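# Set the toppled bottle upright on the tray

## Task

Get the bottle that has fallen over standing upright on the tray again. It must stay upright by itself, because anything held in place only by the robot at the end does not count. The crate and the tray must not end up tilted or shifted from where they were. Whatever the robot is still touching at the end must not settle by more than about a fingernail's width once left alone. Nothing may be knocked or placed off the table.

## Robot and tools

ROBOT. A single custom six-joint arm with a two-finger parallel gripper. Joints from base outward, with ranges in rad: waist -6.283 to 6.283, shoulder -2.304 to 2.304, elbow -4.224 to 0.061, forearm roll -6.283 to 6.283, wrist pitch -2.164 to 2.164, wrist roll -6.283 to 6.283. The upper arm is 409 mm and the forearm 452 mm, and the forearm is offset 150 mm to the side of the elbow. The elbow never fully straightens. Load limits in N m: waist 52.8, shoulder 52.8, elbow 44, forearm roll 23.7, wrist pitch 16.7, wrist roll 16.7. A held object's weight adds to these.

FRAMES. Printed positions use the scene frame: origin on the table top below the arm base, +z up, and +y to the left when facing along +x. The base may sit slightly tilted, and the printed hand position can be off, more so at long reach. Commands instead use the gripper's own axes: the fingers point along gripper +z and open and close along gripper y. end_effector_position is the point between the closed finger pads, roughly 2 cm short of the fingertips. Closing pushes the fingertips about 10 mm further along +z.

ROW FORMAT. Every motion command is one row of 7 plain numbers, each in [-1, 1]: dx, dy, dz, rx, ry, rz, opening. The first six are an offset, not a pose, expressed in the gripper's axes. 1.0 equals 0.6 m for dx, dy, dz and 180 degrees for the rotation; rx, ry, rz form a single rotation vector. The offset is counted from the gripper pose in the most recent result that printed it. Before any such result exists in the scene, and for the second and later calls within one reply, it is counted from wherever the gripper is when the action begins. Opening is absolute, not an offset: +1 is fully open (0.084 m), -1 is closed. All-zero offsets do not pause the arm; they pull it back to the reference pose.

execute_actions. Argument actions is a list holding zero or one item. Empty list: no command, just the current state. Action item: {"rows": [[7 numbers], ...], "steps": n} with 1 to 15 rows and n up to 15 (default 15), each step lasting 1/30 s. Row k is applied on step k, and the last row repeats if rows run out. Each row is measured from the same reference pose, not from the previous row. Wait item: {"steps": n} with n up to 300, counted from the previous result, so thinking time uses some of it. Optional pictures (boolean) turns camera images on or off. A refused call sends nothing.

move. Argument target is one row as above (offset from the same reference, plus absolute opening). Optional speed is path top speed in m/s, 0.002 to 0.5, default 0.25; rotation may reach twice that in rad/s. The path is straight and lasts 0.5 to 10 s; beyond 10 s it stops short. It does not slow for obstacles, the hand may lag, stray or overshoot speed near full stretch, and the opening is sent at the start. Faster contact hits harder, and aiming further past contact presses harder. The result adds a move: line with the ending (done, off_target, moving, held, fault), the limits that acted (paced: the sent pose was clipped; held: a check blocked some steps, after which the arm can surge faster than speed), and distance to target.

wait. Argument seconds, 0 to 10; the scene runs with no new command.

zoom_image. Arguments camera (cam_head_left, cam_head_right or cam_wrist) and region [x0, y0, x1, y1] in image pixels from the top-left, no larger than 504 by 504. All three cameras give 504x504 images; the head cameras are wide (about 71 degrees vertical), the wrist camera narrow (about 40 degrees).

finished_scene. Argument scene: the number of the current scene. Irreversible; the result reports success and gives the next task. The goal must hold after ending.

CONTROL BEHAVIOUR. Each step the commanded pose is clipped to within 70 mm and 16 degrees of the measured pose, and position wins over orientation when both cannot be met. After an action ends the arm only continues to the last clipped pose, so a distant target may need several actions; read the new pose and send the remainder. Fingers keep moving between calls.

RESULT LINES. The state line gives end_effector_position (m), end_effector_quat_wxyz and linear and angular velocities. grip_measured is the actual finger opening on the command scale; to hold something, command clearly below it (lower squeezes harder, roughly 24 N per pad at most; a fast close can squeeze harder). "Hand target" is where the controller is currently driving. "pose unreachable" and HELD mark steps the clearance check altered or blocked (a mount under the base counts as arm). Joint torques are whole drive outputs with offsets and noise, not contact forces. MOTOR HOT appears from 65 °C; at 80 °C an OVER-TEMPERATURE FAULT brakes the arm to cool. A TORQUE FAULT (load limit hit by contact) backs the joint off, holds 10 s and drops the rest of the call.

AVOID. Dropping or letting the bottle slip, hard or fast impacts, pressing into the crate or tray, tilting or sliding them, anything falling off the table, long loaded holds, and faults. Brief outside tugs on held parts or pushes on loose objects can occur. Finish with the bottle free-standing, released, and nothing resting on the gripper.

Each tool is called after "Request:" as name(argument=value, ...) on one line, values as JSON.

## Session

Request:
execute_actions(actions=[])

Scene clock: 0.00 s of 5100.00 s.
end_effector_position=(+0.5500, +0.1447, +0.3708) grip_measured=+1.00 end_effector_quat_wxyz=(+0.337, +0.245, +0.632, -0.654) end_effector_velocity=(-0.000, -0.000, -0.000) end_effector_angular_velocity=(-0.000, +0.000, -0.001)
Joint positions: [ 0.48  -1.111 -1.447 -1.09  -1.941 -0.994  0.084]
Joint velocities: [-0.     0.     0.     0.001 -0.    -0.    -0.   ]
Joint torques (N m, as the arm reports them, + toward a larger angle): no reading
Hand target: +0.550, +0.145, +0.371; +0.337, +0.245, +0.632, -0.654

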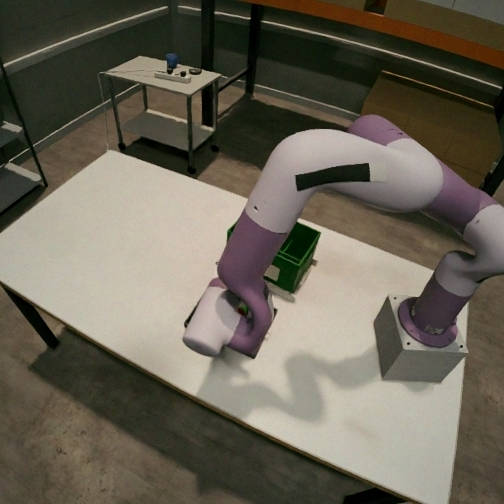

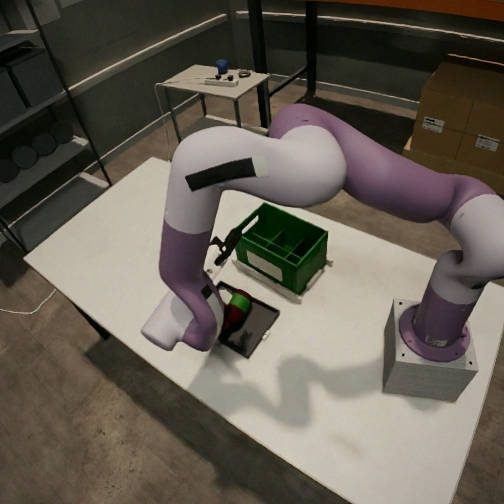

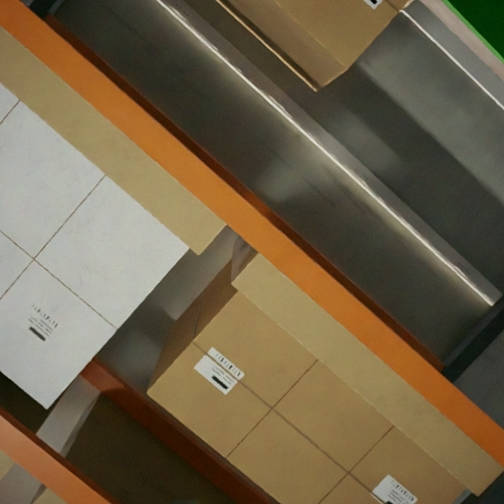

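Request:
move(target=[-0.06,-0.055,0.007,-0.349,0.394,0,1], speed=0.3)

Scene clock: 15.23 s of 5100.00 s.
end_effector_position=(+0.5495, +0.1454, +0.4199) grip_measured=+1.00 end_effector_quat_wxyz=(-0.001, +0.363, +0.932, -0.000) end_effector_velocity=(+0.000, -0.000, +0.000) end_effector_angular_velocity=(+0.006, +0.002, +0.000)
Joint positions: [ 0.18  -0.378 -1.11  -0.183 -0.741 -1.894  0.084]
Joint velocities: [-0.003  0.    -0.     0.009  0.001 -0.01  -0.   ]
Joint torques (N m, as the arm reports them, + toward a larger angle): [  0.81  28.92 -16.24   0.58  -0.07   0.43]
Hand target: +0.550, +0.145, +0.420; -0.001, +0.363, +0.932, +0.000
Off the commanded pose: 0.001 m, 0 deg.
After step 90, 8.97 s passed at rest.
move: done

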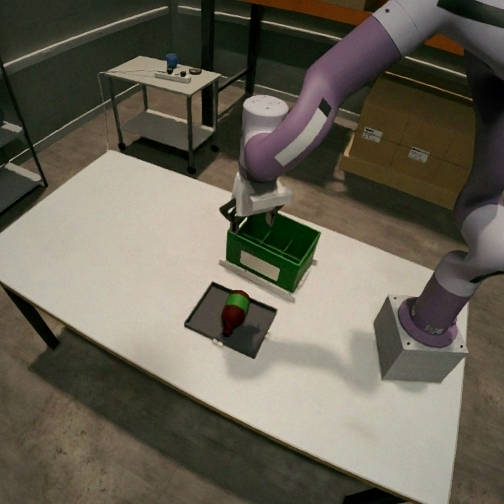

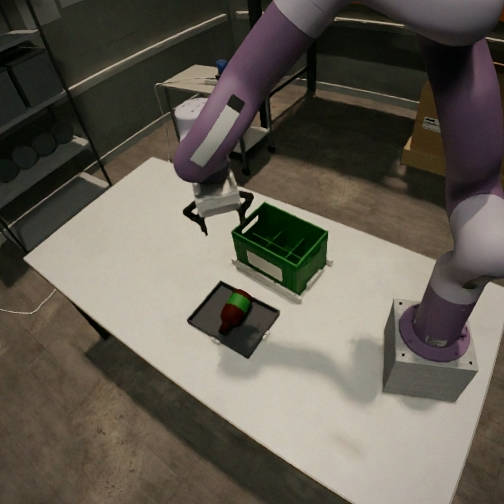

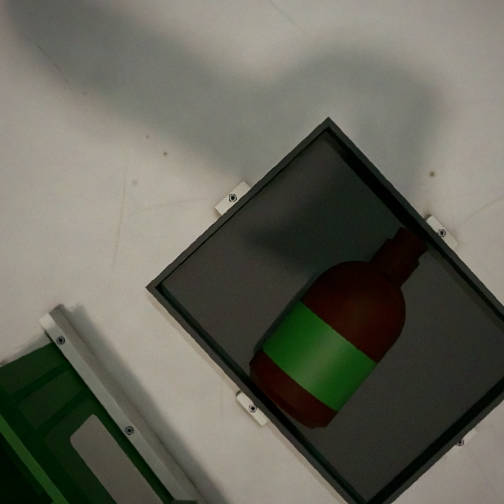

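Request:
move(target=[0,0,0.15,0,0,0.205,1], speed=0.3)

Request:
move(target=[0,0.08,0,0,0,0,1])

Scene clock: 36.57 s of 5100.00 s.
end_effector_position=(+0.5493, +0.1453, +0.3302) grip_measured=+1.00 end_effector_quat_wxyz=(-0.001, +0.639, +0.769, -0.000) end_effector_velocity=(-0.001, -0.000, -0.001) end_effector_angular_velocity=(-0.002, +0.000, -0.006)
Joint positions: [ 0.16  -0.503 -1.063 -0.229 -0.57  -1.212  0.084]
Joint velocities: [ 0.    -0.001  0.002 -0.004  0.002  0.01   0.   ]
Joint torques (N m, as the arm reports them, + toward a larger angle): [ -1.11  30.47 -13.49   0.9    0.25   0.33]
Hand target: +0.549, +0.145, +0.330; -0.001, +0.639, +0.769, -0.001
Off the commanded pose: 0.000 m, 0 deg.
After step 90, 16.80 s passed at rest.
move: done

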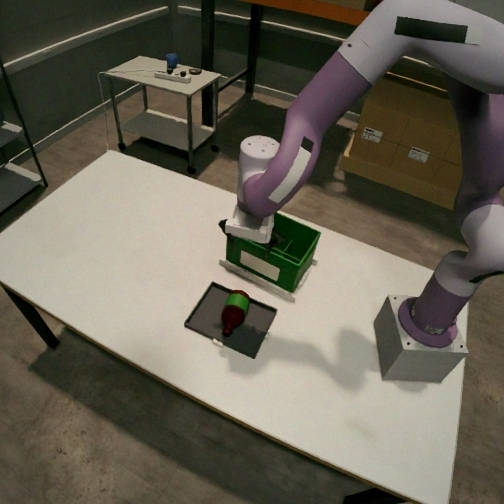

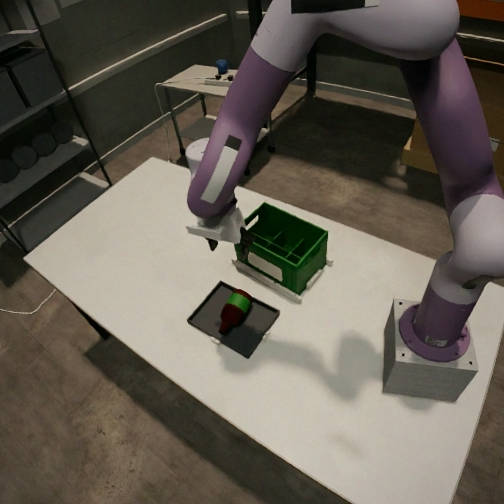

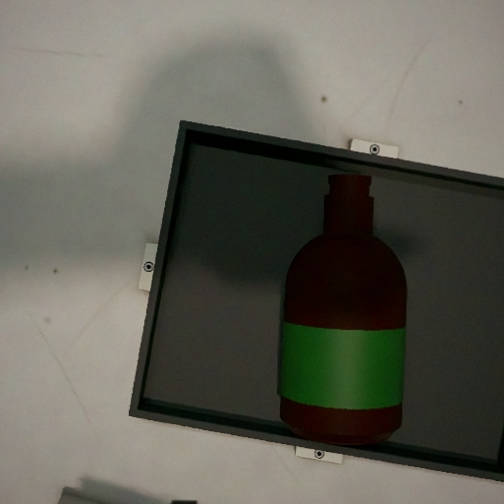

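Scene clock: 37.37 s of 5100.00 s.
end_effector_position=(+0.5963, +0.1543, +0.3301) grip_measured=+1.00 end_effector_quat_wxyz=(-0.001, +0.639, +0.769, -0.000) end_effector_velocity=(+0.002, -0.000, +0.000) end_effector_angular_velocity=(+0.000, +0.000, -0.002)
Joint positions: [ 0.148 -0.593 -1.207 -0.212 -0.621 -1.245  0.084]
Joint velocities: [-0.001 -0.003 -0.005  0.001 -0.002 -0.001 -0.   ]
Joint torques (N m, as the arm reports them, + toward a larger angle): [ -0.44  30.76 -14.98   0.65   0.18  -0.11]
Hand target: +0.596, +0.154, +0.330; -0.001, +0.639, +0.769, -0.000
Off the commanded pose: 0.000 m, 0 deg.
move: done

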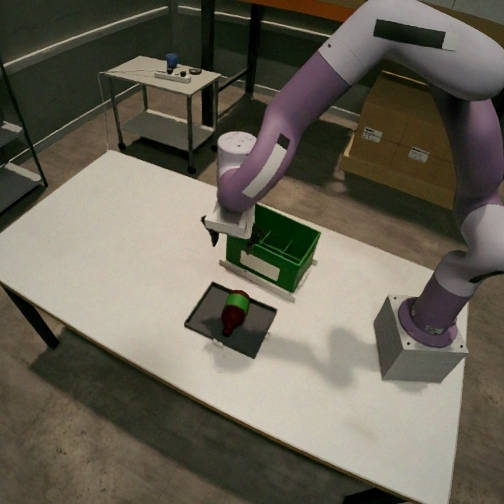

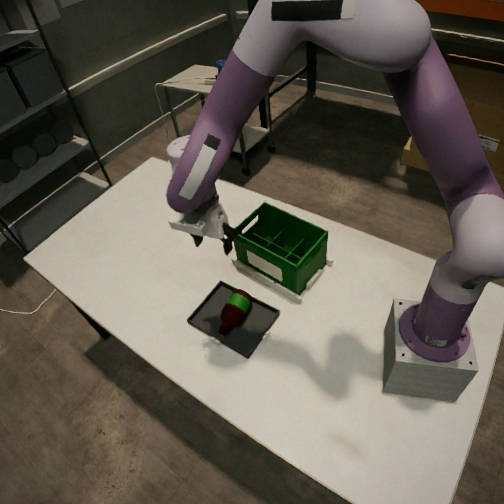

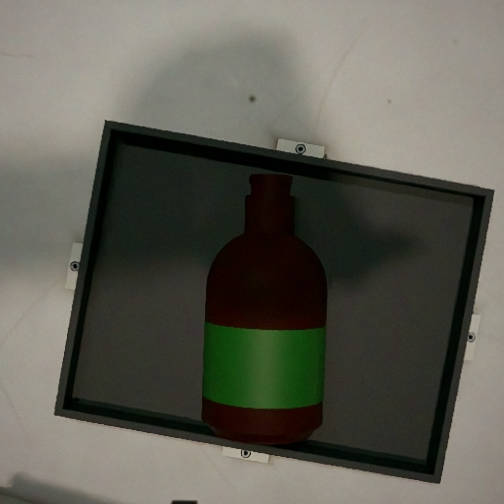

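Request:
move(target=[0.12,-0.044,0.338,0,-0.194,0.01,1], speed=0.3)

Scene clock: 68.03 s of 5100.00 s.
end_effector_position=(+0.5564, +0.2192, +0.1276) grip_measured=+1.00 end_effector_quat_wxyz=(+0.230, +0.621, +0.724, -0.192) end_effector_velocity=(-0.002, +0.001, -0.003) end_effector_angular_velocity=(-0.007, +0.002, +0.004)
Joint positions: [ 0.431 -1.131 -1.427 -0.904 -0.885 -0.298  0.084]
Joint velocities: [ 0.003 -0.008 -0.003 -0.002 -0.004  0.002  0.   ]
Joint torques (N m, as the arm reports them, + toward a larger angle): [  1.67  39.39 -11.56   1.19  -0.85   0.29]
Hand target: +0.556, +0.219, +0.127; +0.230, +0.621, +0.724, -0.192
Off the commanded pose: 0.001 m, 0 deg.
After step 90, 26.13 s passed at rest.
move: done

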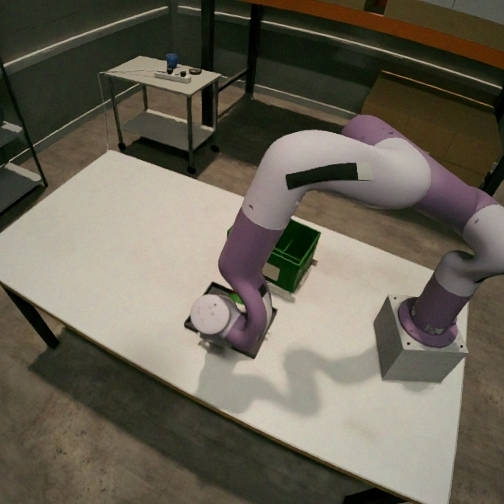

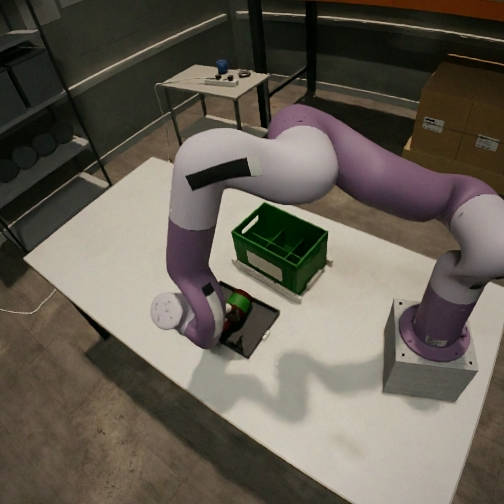

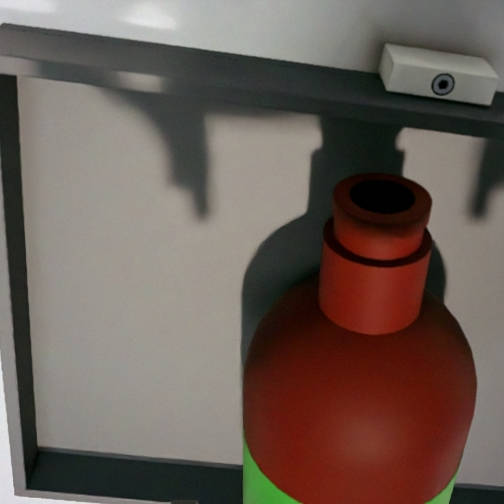

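Request:
move(target=[0,0,0.1,0,0,0,1], speed=0.08)

Request:
move(target=[0,0,0.067,0,0,0,1], speed=0.04)

Scene clock: 75.73 s of 5100.00 s.
end_effector_position=(+0.5622, +0.1855, +0.0787) grip_measured=+1.00 end_effector_quat_wxyz=(+0.230, +0.621, +0.724, -0.191) end_effector_velocity=(+0.001, -0.000, -0.001) end_effector_angular_velocity=(+0.001, -0.001, -0.001)
Joint positions: [ 0.373 -1.202 -1.431 -0.999 -0.834 -0.237  0.084]
Joint velocities: [-0.001 -0.001 -0.001 -0.002  0.002  0.002  0.   ]
Joint torques (N m, as the arm reports them, + toward a larger angle): [ 2.78 41.05 -9.42  0.08 -0.73  0.37]
Hand target: +0.562, +0.185, +0.079; +0.230, +0.621, +0.724, -0.192
Off the commanded pose: 0.000 m, 0 deg.
After step 90, 3.60 s passed at rest.
move: done

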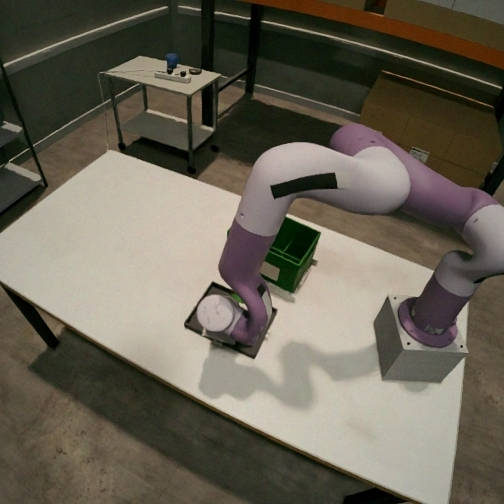

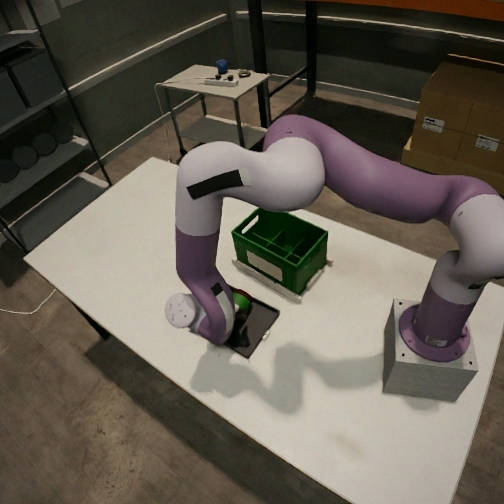

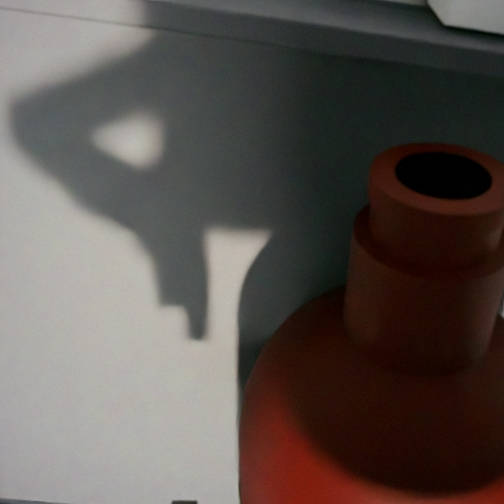

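Scene clock: 77.03 s of 5100.00 s.
end_effector_position=(+0.5660, +0.1630, +0.0459) grip_measured=+1.00 end_effector_quat_wxyz=(+0.230, +0.621, +0.724, -0.191) end_effector_velocity=(+0.000, +0.000, -0.001) end_effector_angular_velocity=(+0.003, -0.001, +0.000)
Joint positions: [ 0.333 -1.255 -1.445 -1.066 -0.806 -0.197  0.084]
Joint velocities: [-0.001 -0.     0.    -0.001  0.003  0.001  0.   ]
Joint torques (N m, as the arm reports them, + toward a larger angle): [  1.35  39.84 -10.3    0.09  -0.65   0.2 ]
Hand target: +0.566, +0.163, +0.046; +0.230, +0.621, +0.724, -0.191
Off the commanded pose: 0.000 m, 0 deg.
move: done

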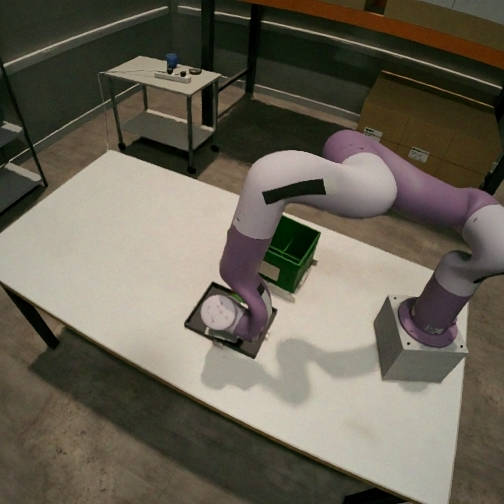

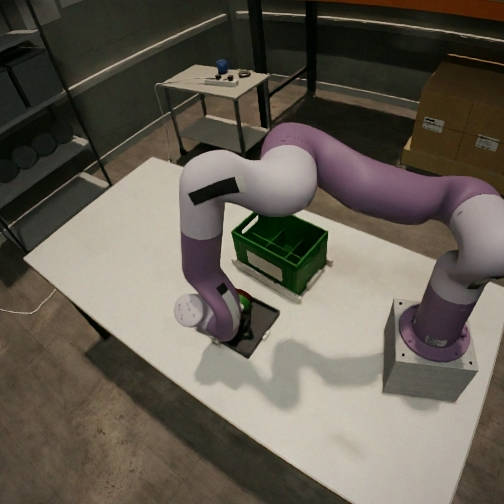

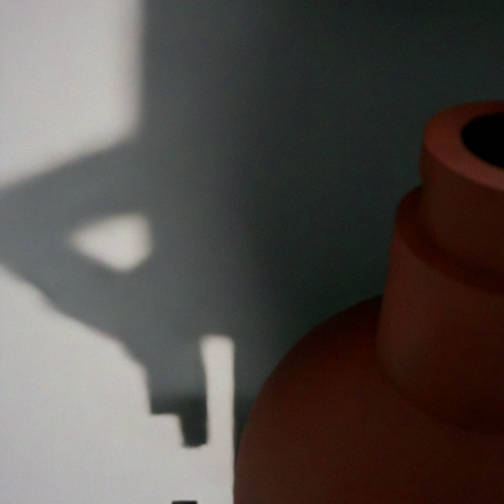

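Request:
move(target=[0,0,0.013,0,0,0,1], speed=0.03)

Request:
move(target=[0,0,0,0,0,0,0.2])

Request:
move(target=[-0.05,0,-0.07,0,0,0,0.2], speed=0.06)

Scene clock: 93.53 s of 5100.00 s.
end_effector_position=(+0.5672, +0.1590, +0.0401) grip_measured=+1.00 end_effector_quat_wxyz=(+0.230, +0.621, +0.724, -0.191) end_effector_velocity=(+0.001, +0.000, -0.000) end_effector_angular_velocity=(+0.002, -0.002, -0.000)
Joint positions: [ 0.325 -1.265 -1.449 -1.079 -0.802 -0.189  0.084]
Joint velocities: [-0.001 -0.    -0.001 -0.002  0.002  0.002  0.   ]
Joint torques (N m, as the arm reports them, + toward a larger angle): [ 4.68 33.   -7.15 -0.26 -0.5   0.04]
Hand target: +0.567, +0.159, +0.040; +0.230, +0.621, +0.724, -0.191
Off the commanded pose: 0.001 m, 0 deg.
After step 90, 12.80 s passed at rest.
move: done

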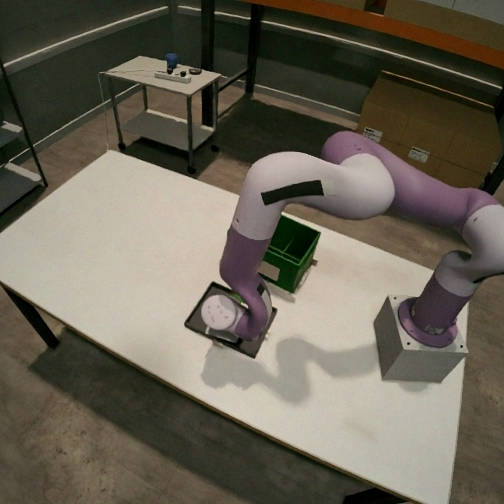

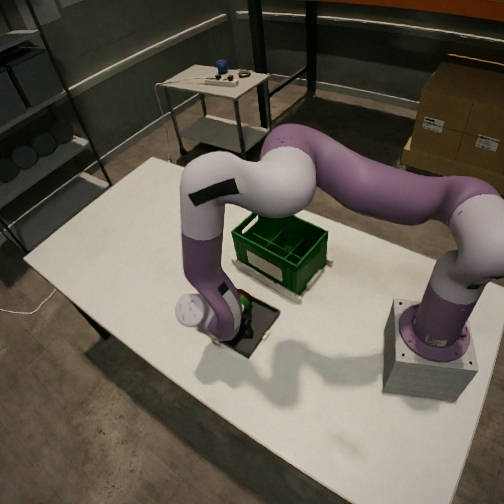

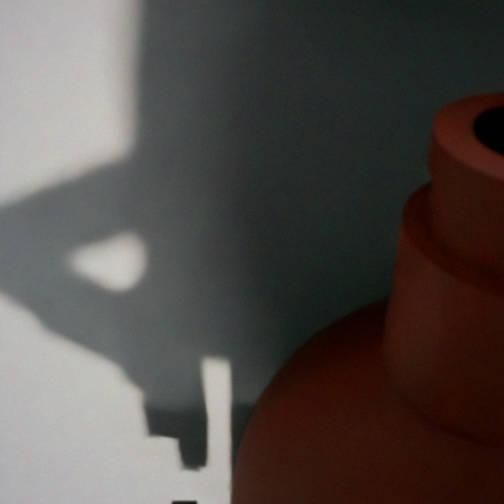

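Scene clock: 94.03 s of 5100.00 s.
end_effector_position=(+0.5673, +0.1590, +0.0401) grip_measured=+0.72 end_effector_quat_wxyz=(+0.230, +0.621, +0.724, -0.191) end_effector_velocity=(+0.000, +0.000, +0.000) end_effector_angular_velocity=(+0.001, -0.001, +0.001)
Joint positions: [ 0.325 -1.265 -1.449 -1.079 -0.802 -0.189  0.074]
Joint velocities: [ 0.001  0.001  0.    -0.     0.    -0.     0.   ]
Joint torques (N m, as the arm reports them, + toward a larger angle): [-0.37 36.35 -6.76  0.21 -0.21  0.08]
Hand target: +0.567, +0.159, +0.040; +0.230, +0.621, +0.724, -0.191
Off the commanded pose: 0.000 m, 0 deg.
move: done

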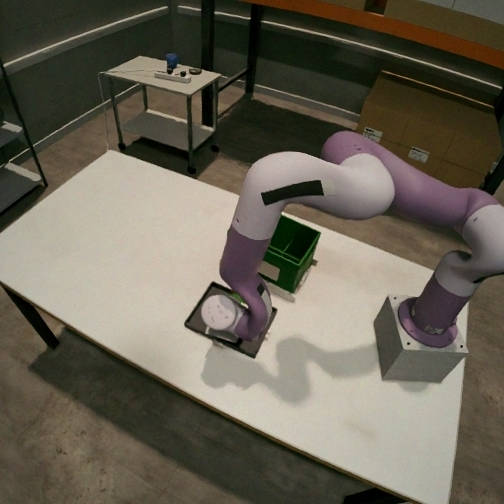

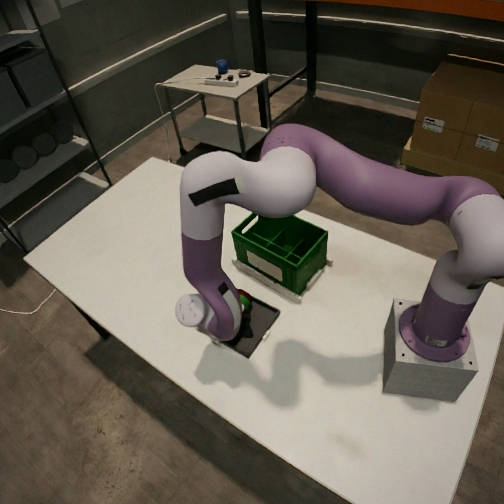

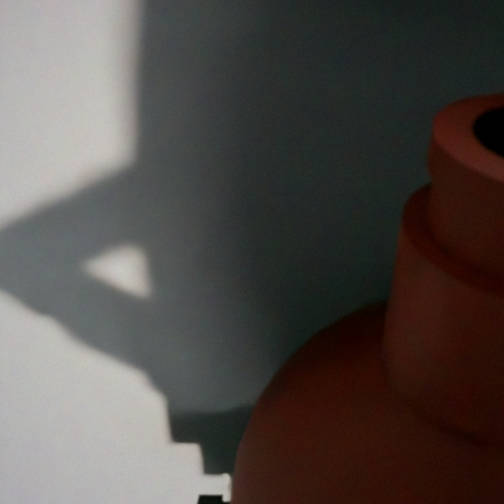

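Scene clock: 95.23 s of 5100.00 s.
end_effector_position=(+0.5669, +0.1583, +0.0915) grip_measured=+0.72 end_effector_quat_wxyz=(+0.230, +0.621, +0.724, -0.191) end_effector_velocity=(+0.000, +0.000, +0.001) end_effector_angular_velocity=(+0.000, -0.001, +0.000)
Joint positions: [ 0.335 -1.156 -1.378 -1.039 -0.823 -0.234  0.074]
Joint velocities: [ 0.     0.003  0.001  0.001 -0.    -0.001 -0.   ]
Joint torques (N m, as the arm reports them, + toward a larger angle): [  3.42  40.22 -10.64   0.15  -0.92   0.16]
Hand target: +0.567, +0.158, +0.092; +0.230, +0.621, +0.724, -0.191
Off the commanded pose: 0.000 m, 0 deg.
move: done

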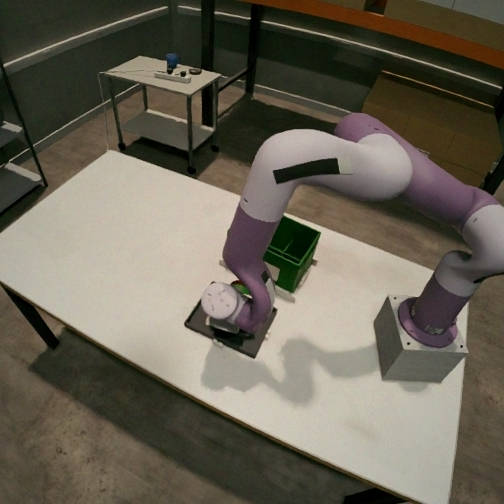

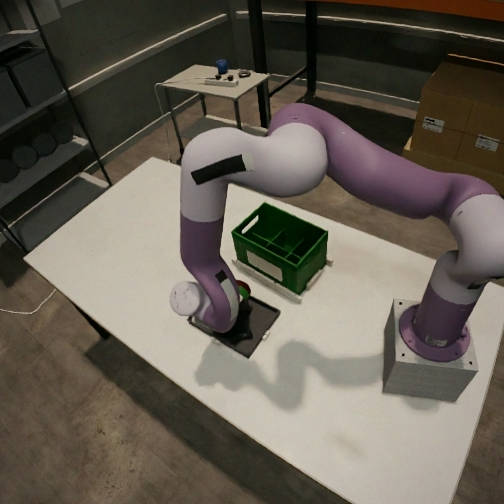

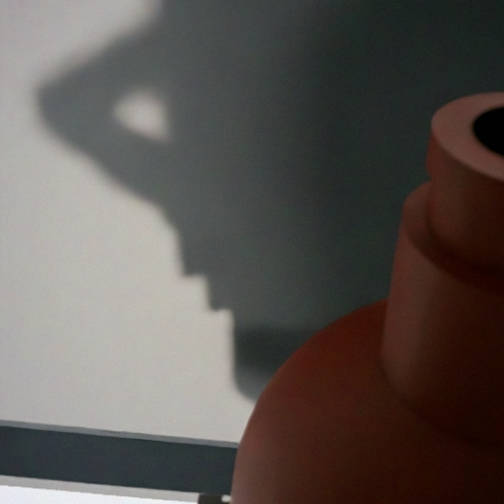

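Request:
move(target=[-0.19,0,-0.27,0,0.194,0,0.2], speed=0.2)

Request:
move(target=[0,0,0,0,0,0.55,0.2], speed=0.3)

Request:
move(target=[0,0,0,0,0.306,0,0.2], speed=0.2)

Scene clock: 111.47 s of 5100.00 s.
end_effector_position=(+0.5656, +0.1577, +0.2895) grip_measured=+0.72 end_effector_quat_wxyz=(+0.003, +0.650, +0.760, +0.004) end_effector_velocity=(+0.001, +0.000, +0.002) end_effector_angular_velocity=(+0.006, +0.000, +0.001)
Joint positions: [ 0.163 -0.602 -1.107 -0.26  -0.507 -1.147  0.074]
Joint velocities: [-0.003  0.001 -0.003  0.012 -0.001 -0.014 -0.   ]
Joint torques (N m, as the arm reports them, + toward a larger angle): [ -0.08  34.87 -14.56  -0.45  -0.17   0.31]
Hand target: +0.566, +0.158, +0.290; +0.003, +0.650, +0.760, +0.004
Off the commanded pose: 0.001 m, 0 deg.
After step 90, 11.20 s passed at rest.
move: done

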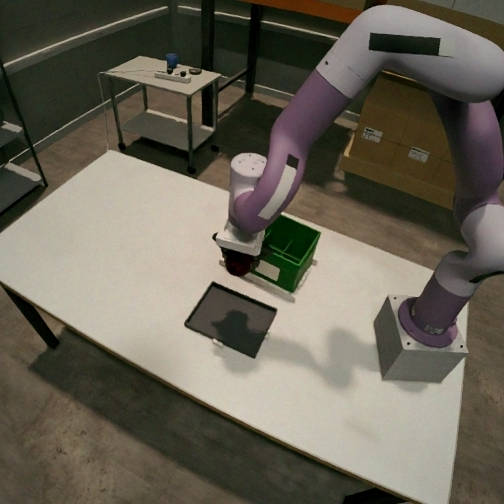

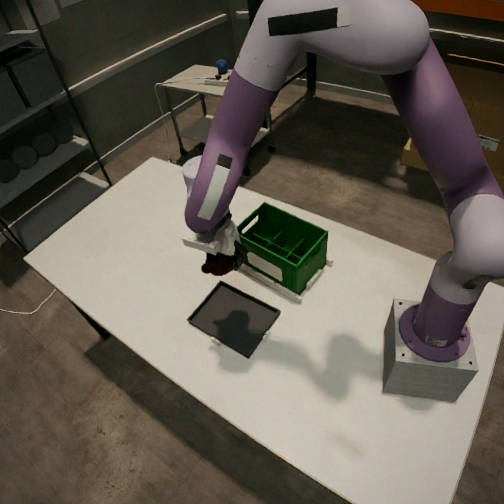

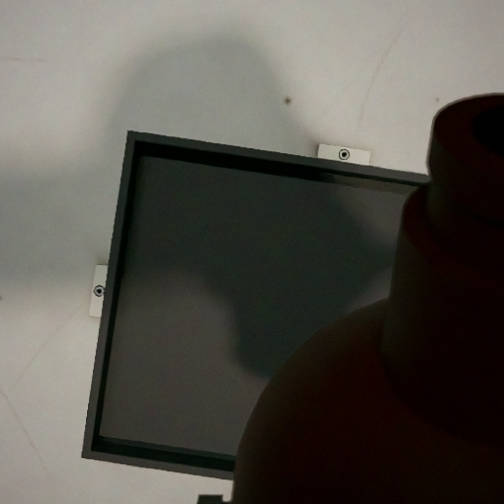

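Scene clock: 114.80 s of 5100.00 s.
end_effector_position=(+0.5656, +0.1577, +0.2895) grip_measured=+0.72 end_effector_quat_wxyz=(-0.001, +1.000, -0.001, +0.004) end_effector_velocity=(-0.000, +0.000, -0.000) end_effector_angular_velocity=(-0.003, -0.000, -0.005)
Joint positions: [ 0.163 -0.602 -1.107 -0.26  -0.507  0.58   0.074]
Joint velocities: [ 0.001 -0.001  0.    -0.005 -0.001  0.011 -0.   ]
Joint torques (N m, as the arm reports them, + toward a larger angle): [ -0.93  34.32 -13.88   0.8    0.11   0.42]
Hand target: +0.566, +0.158, +0.289; -0.001, +1.000, -0.001, +0.005
Off the commanded pose: 0.000 m, 0 deg.
move: done

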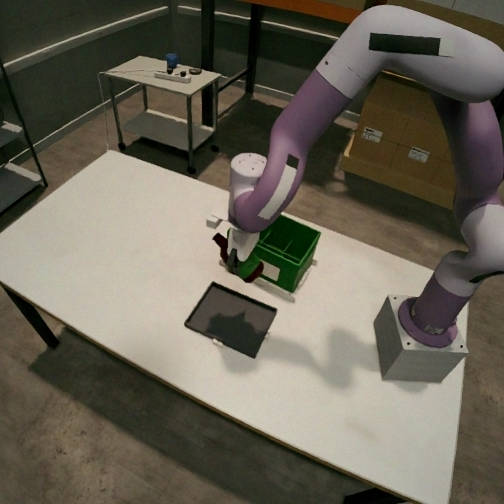

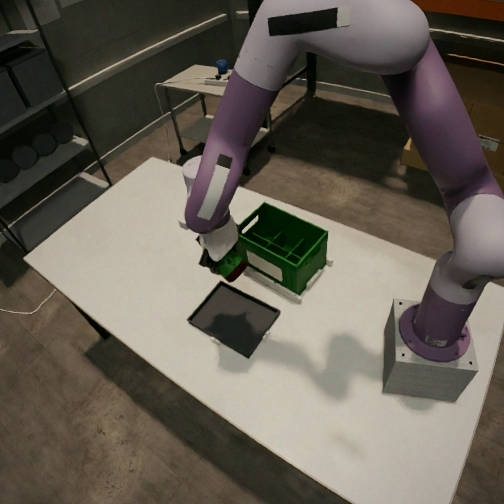

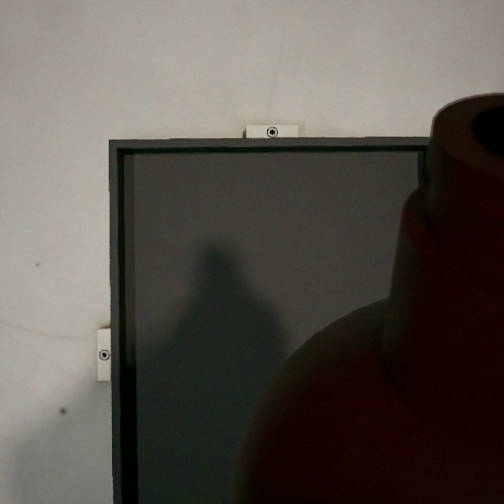

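Scene clock: 117.63 s of 5100.00 s.
end_effector_position=(+0.5650, +0.1569, +0.2891) grip_measured=+0.72 end_effector_quat_wxyz=(-0.001, +0.886, -0.001, +0.464) end_effector_velocity=(+0.000, -0.000, +0.000) end_effector_angular_velocity=(+0.001, -0.007, +0.000)
Joint positions: [ 0.3   -0.577 -0.633 -2.56  -0.968  2.973  0.074]
Joint velocities: [-0.001 -0.002  0.002 -0.004 -0.01   0.004  0.   ]
Joint torques (N m, as the arm reports them, + toward a larger angle): [ 0.57 28.64 -9.61 -0.59 -1.61  0.31]
Hand target: +0.565, +0.157, +0.289; -0.001, +0.886, -0.001, +0.465
Off the commanded pose: 0.001 m, 0 deg.
move: done

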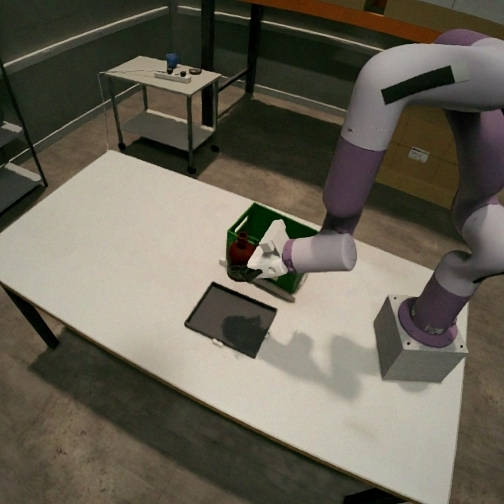

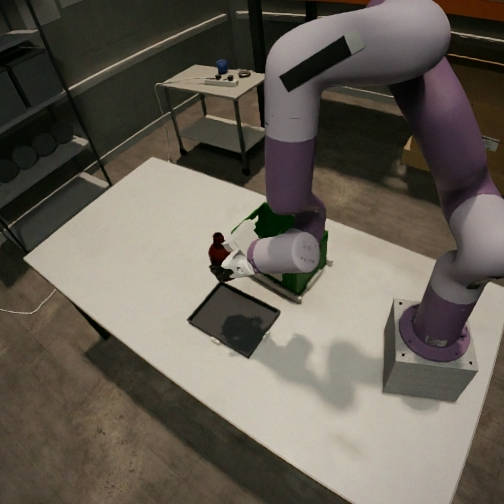

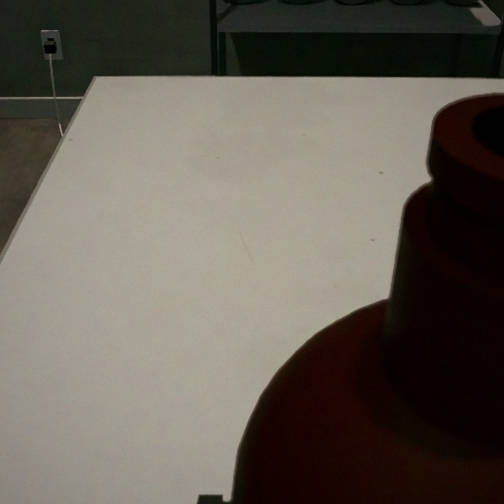

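Request:
move(target=[-0.26,-0.08,0.181,0,0,0,0.2], speed=0.15)

Request:
zoom_image(camera="cam_head_left", region=[160,200,360,400])

Scene clock: 128.93 s of 5100.00 s.
end_effector_position=(+0.5665, +0.2047, +0.0996) grip_measured=+0.72 end_effector_quat_wxyz=(-0.001, +0.885, -0.001, +0.465) end_effector_velocity=(-0.000, +0.000, -0.002) end_effector_angular_velocity=(-0.001, +0.002, +0.000)
Joint positions: [ 0.343 -1.116 -0.905 -2.594 -1.193  3.137  0.074]
Joint velocities: [ 0.    -0.005 -0.003  0.     0.     0.    -0.   ]
Joint torques (N m, as the arm reports them, + toward a larger angle): [-1.45 32.37 -5.05 -0.18 -1.72  0.27]
Hand target: +0.566, +0.205, +0.099; -0.001, +0.886, -0.001, +0.465
Off the commanded pose: 0.001 m, 0 deg.
After step 90, 6.57 s passed at rest.
move: done

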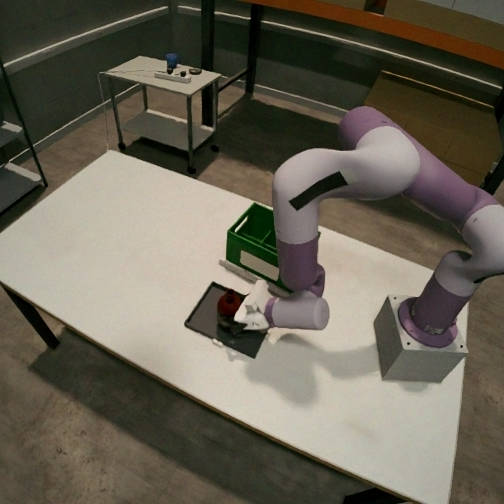

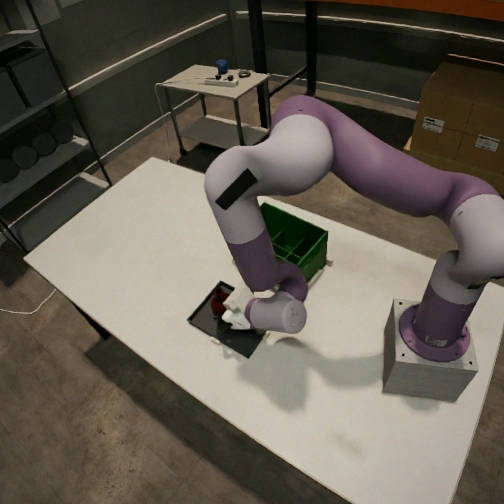

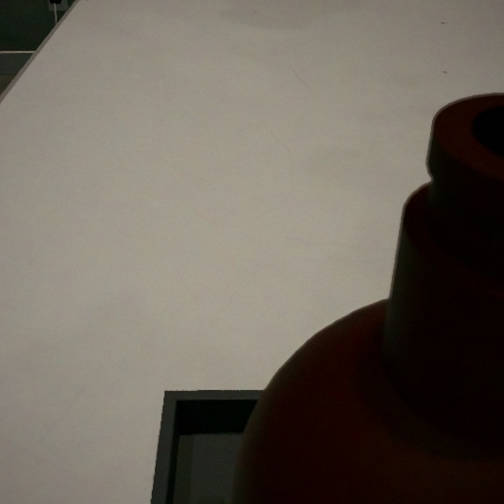

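Region (160, 200, 360, 400) of cam_head_left's 504x504 image, scaled by 2.520, with more detail than that image has.

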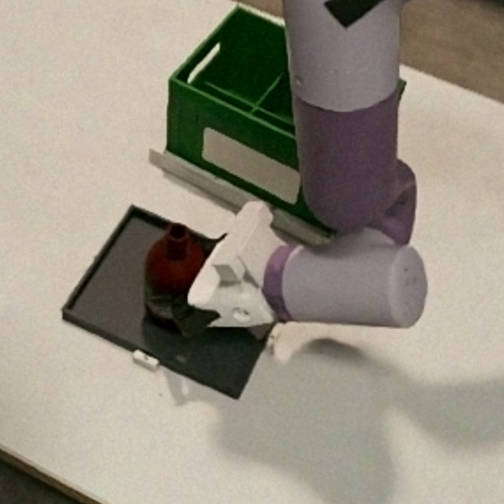

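Lower 2 cm slowly, then 1 cm more, watching torque.

Request:
move(target=[-0.026,0,0.018,0,0,0,0.2], speed=0.02)

Request:
move(target=[-0.011,0,0.0077,0,0,0,0.2], speed=0.01)

Scene clock: 138.23 s of 5100.00 s.
end_effector_position=(+0.5666, +0.2047, +0.0807) grip_measured=+0.72 end_effector_quat_wxyz=(-0.001, +0.885, -0.001, +0.465) end_effector_velocity=(+0.001, +0.001, +0.000) end_effector_angular_velocity=(+0.001, -0.001, +0.002)
Joint positions: [ 0.337 -1.164 -0.935 -2.602 -1.209  3.146  0.074]
Joint velocities: [ 0.    -0.    -0.002 -0.002 -0.     0.    -0.   ]
Joint torques (N m, as the arm reports them, + toward a larger angle): [ 1.3  33.05 -4.21  0.19 -1.59  0.12]
Hand target: +0.567, +0.205, +0.081; -0.001, +0.885, -0.001, +0.465
Off the commanded pose: 0.000 m, 0 deg.
After step 90, 5.10 s passed at rest.
move: done

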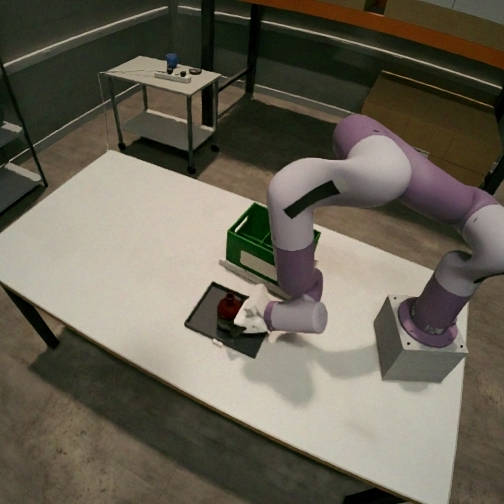

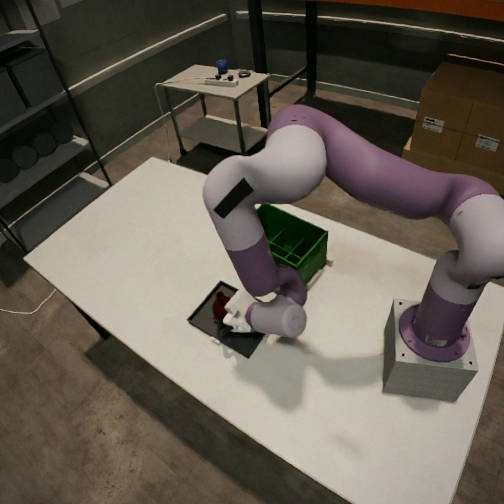

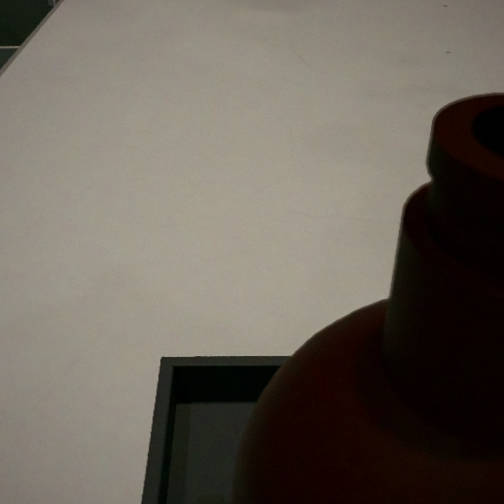

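Scene clock: 139.27 s of 5100.00 s.
end_effector_position=(+0.5666, +0.2047, +0.0727) grip_measured=+0.72 end_effector_quat_wxyz=(-0.001, +0.885, -0.001, +0.465) end_effector_velocity=(-0.001, -0.001, -0.002) end_effector_angular_velocity=(-0.001, +0.002, -0.001)
Joint positions: [ 0.335 -1.184 -0.949 -2.606 -1.215  3.149  0.074]
Joint velocities: [-0.001 -0.004 -0.001  0.    -0.    -0.     0.   ]
Joint torques (N m, as the arm reports them, + toward a larger angle): [ 5.67 34.59 -5.65  0.44 -1.65  0.3 ]
Hand target: +0.567, +0.205, +0.073; -0.001, +0.885, -0.001, +0.465
Off the commanded pose: 0.000 m, 0 deg.
move: done

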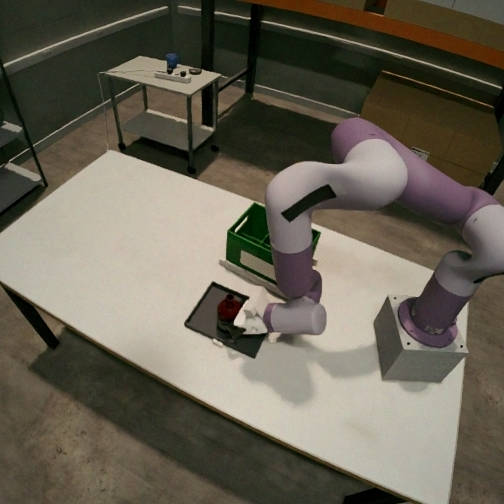

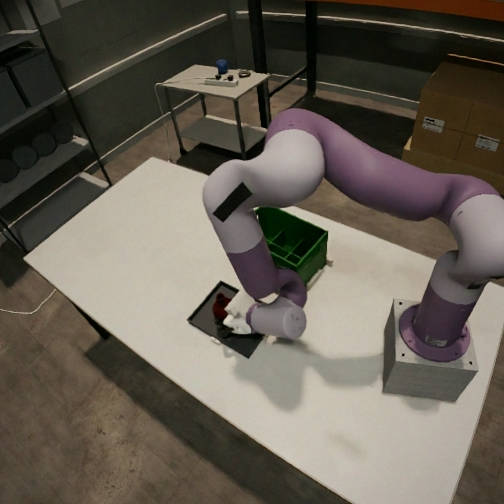

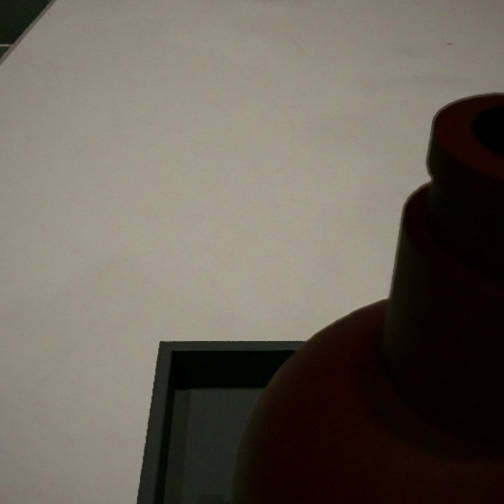

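Request:
move(target=[-0.008,0,0.0056,0,0,0,0.2], speed=0.01)

Scene clock: 144.63 s of 5100.00 s.
end_effector_position=(+0.5667, +0.2047, +0.0669) grip_measured=+0.72 end_effector_quat_wxyz=(-0.001, +0.885, -0.001, +0.465) end_effector_velocity=(+0.001, +0.001, -0.000) end_effector_angular_velocity=(+0.001, -0.000, +0.001)
Joint positions: [ 0.333 -1.199 -0.959 -2.608 -1.22   3.151  0.074]
Joint velocities: [ 0.    -0.001 -0.003 -0.001  0.001  0.    -0.   ]
Joint torques (N m, as the arm reports them, + toward a larger angle): [ 1.67 37.04 -3.41  0.21 -1.55  0.03]
Hand target: +0.567, +0.205, +0.067; -0.001, +0.885, -0.001, +0.465
Off the commanded pose: 0.000 m, 0 deg.
After step 90, 1.57 s passed at rest.
move: done

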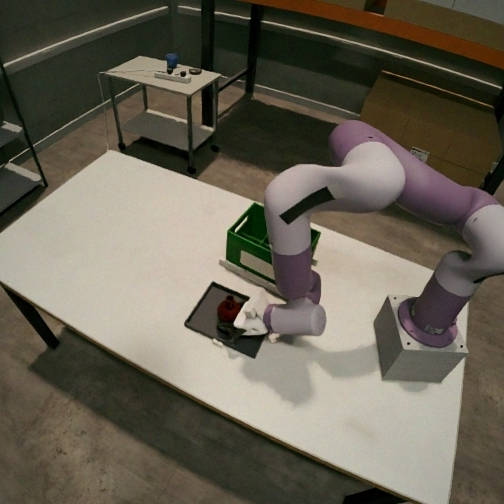

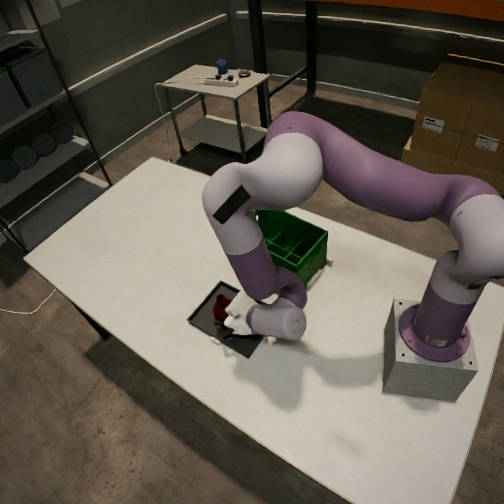

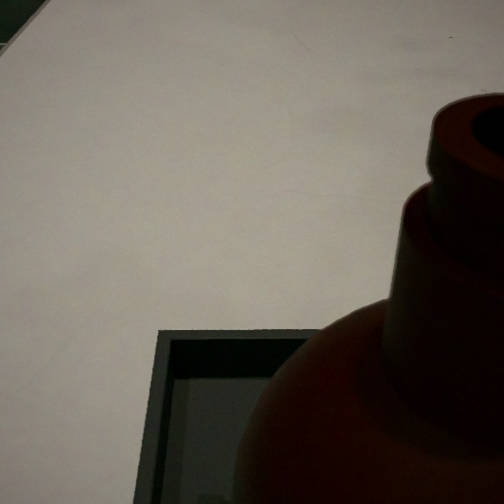

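Request:
move(target=[-0.008,0,0.0056,0,0,0,0.2], speed=0.01)

Scene clock: 149.50 s of 5100.00 s.
end_effector_position=(+0.5669, +0.2048, +0.0614) grip_measured=+0.72 end_effector_quat_wxyz=(-0.001, +0.885, -0.001, +0.465) end_effector_velocity=(+0.000, +0.000, -0.000) end_effector_angular_velocity=(+0.001, +0.000, -0.000)
Joint positions: [ 0.332 -1.213 -0.969 -2.611 -1.224  3.153  0.074]
Joint velocities: [-0.001 -0.001 -0.002 -0.001  0.001  0.     0.   ]
Joint torques (N m, as the arm reports them, + toward a larger angle): [-0.13 32.47 -4.59 -0.31 -0.9   0.11]
Hand target: +0.567, +0.205, +0.061; -0.001, +0.885, -0.001, +0.465
Off the commanded pose: 0.000 m, 0 deg.
After step 90, 1.07 s passed at rest.
move: done

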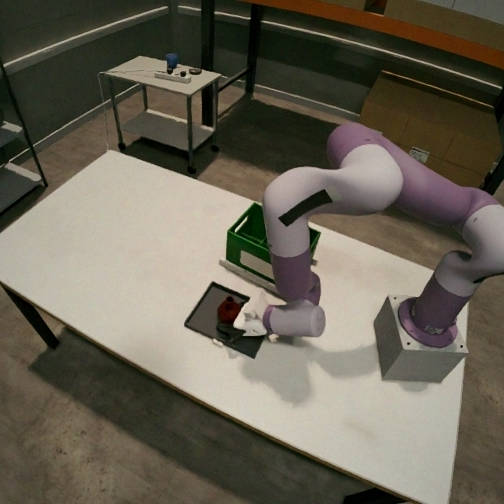

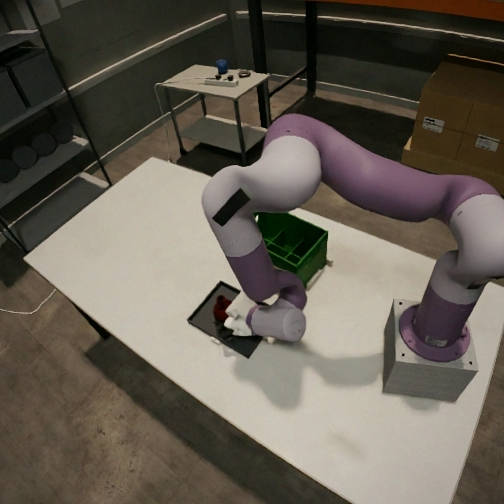

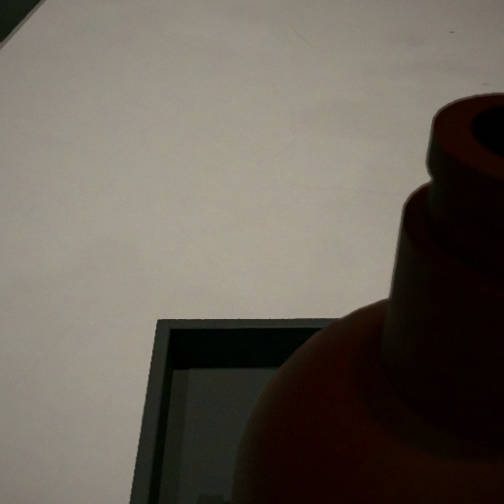

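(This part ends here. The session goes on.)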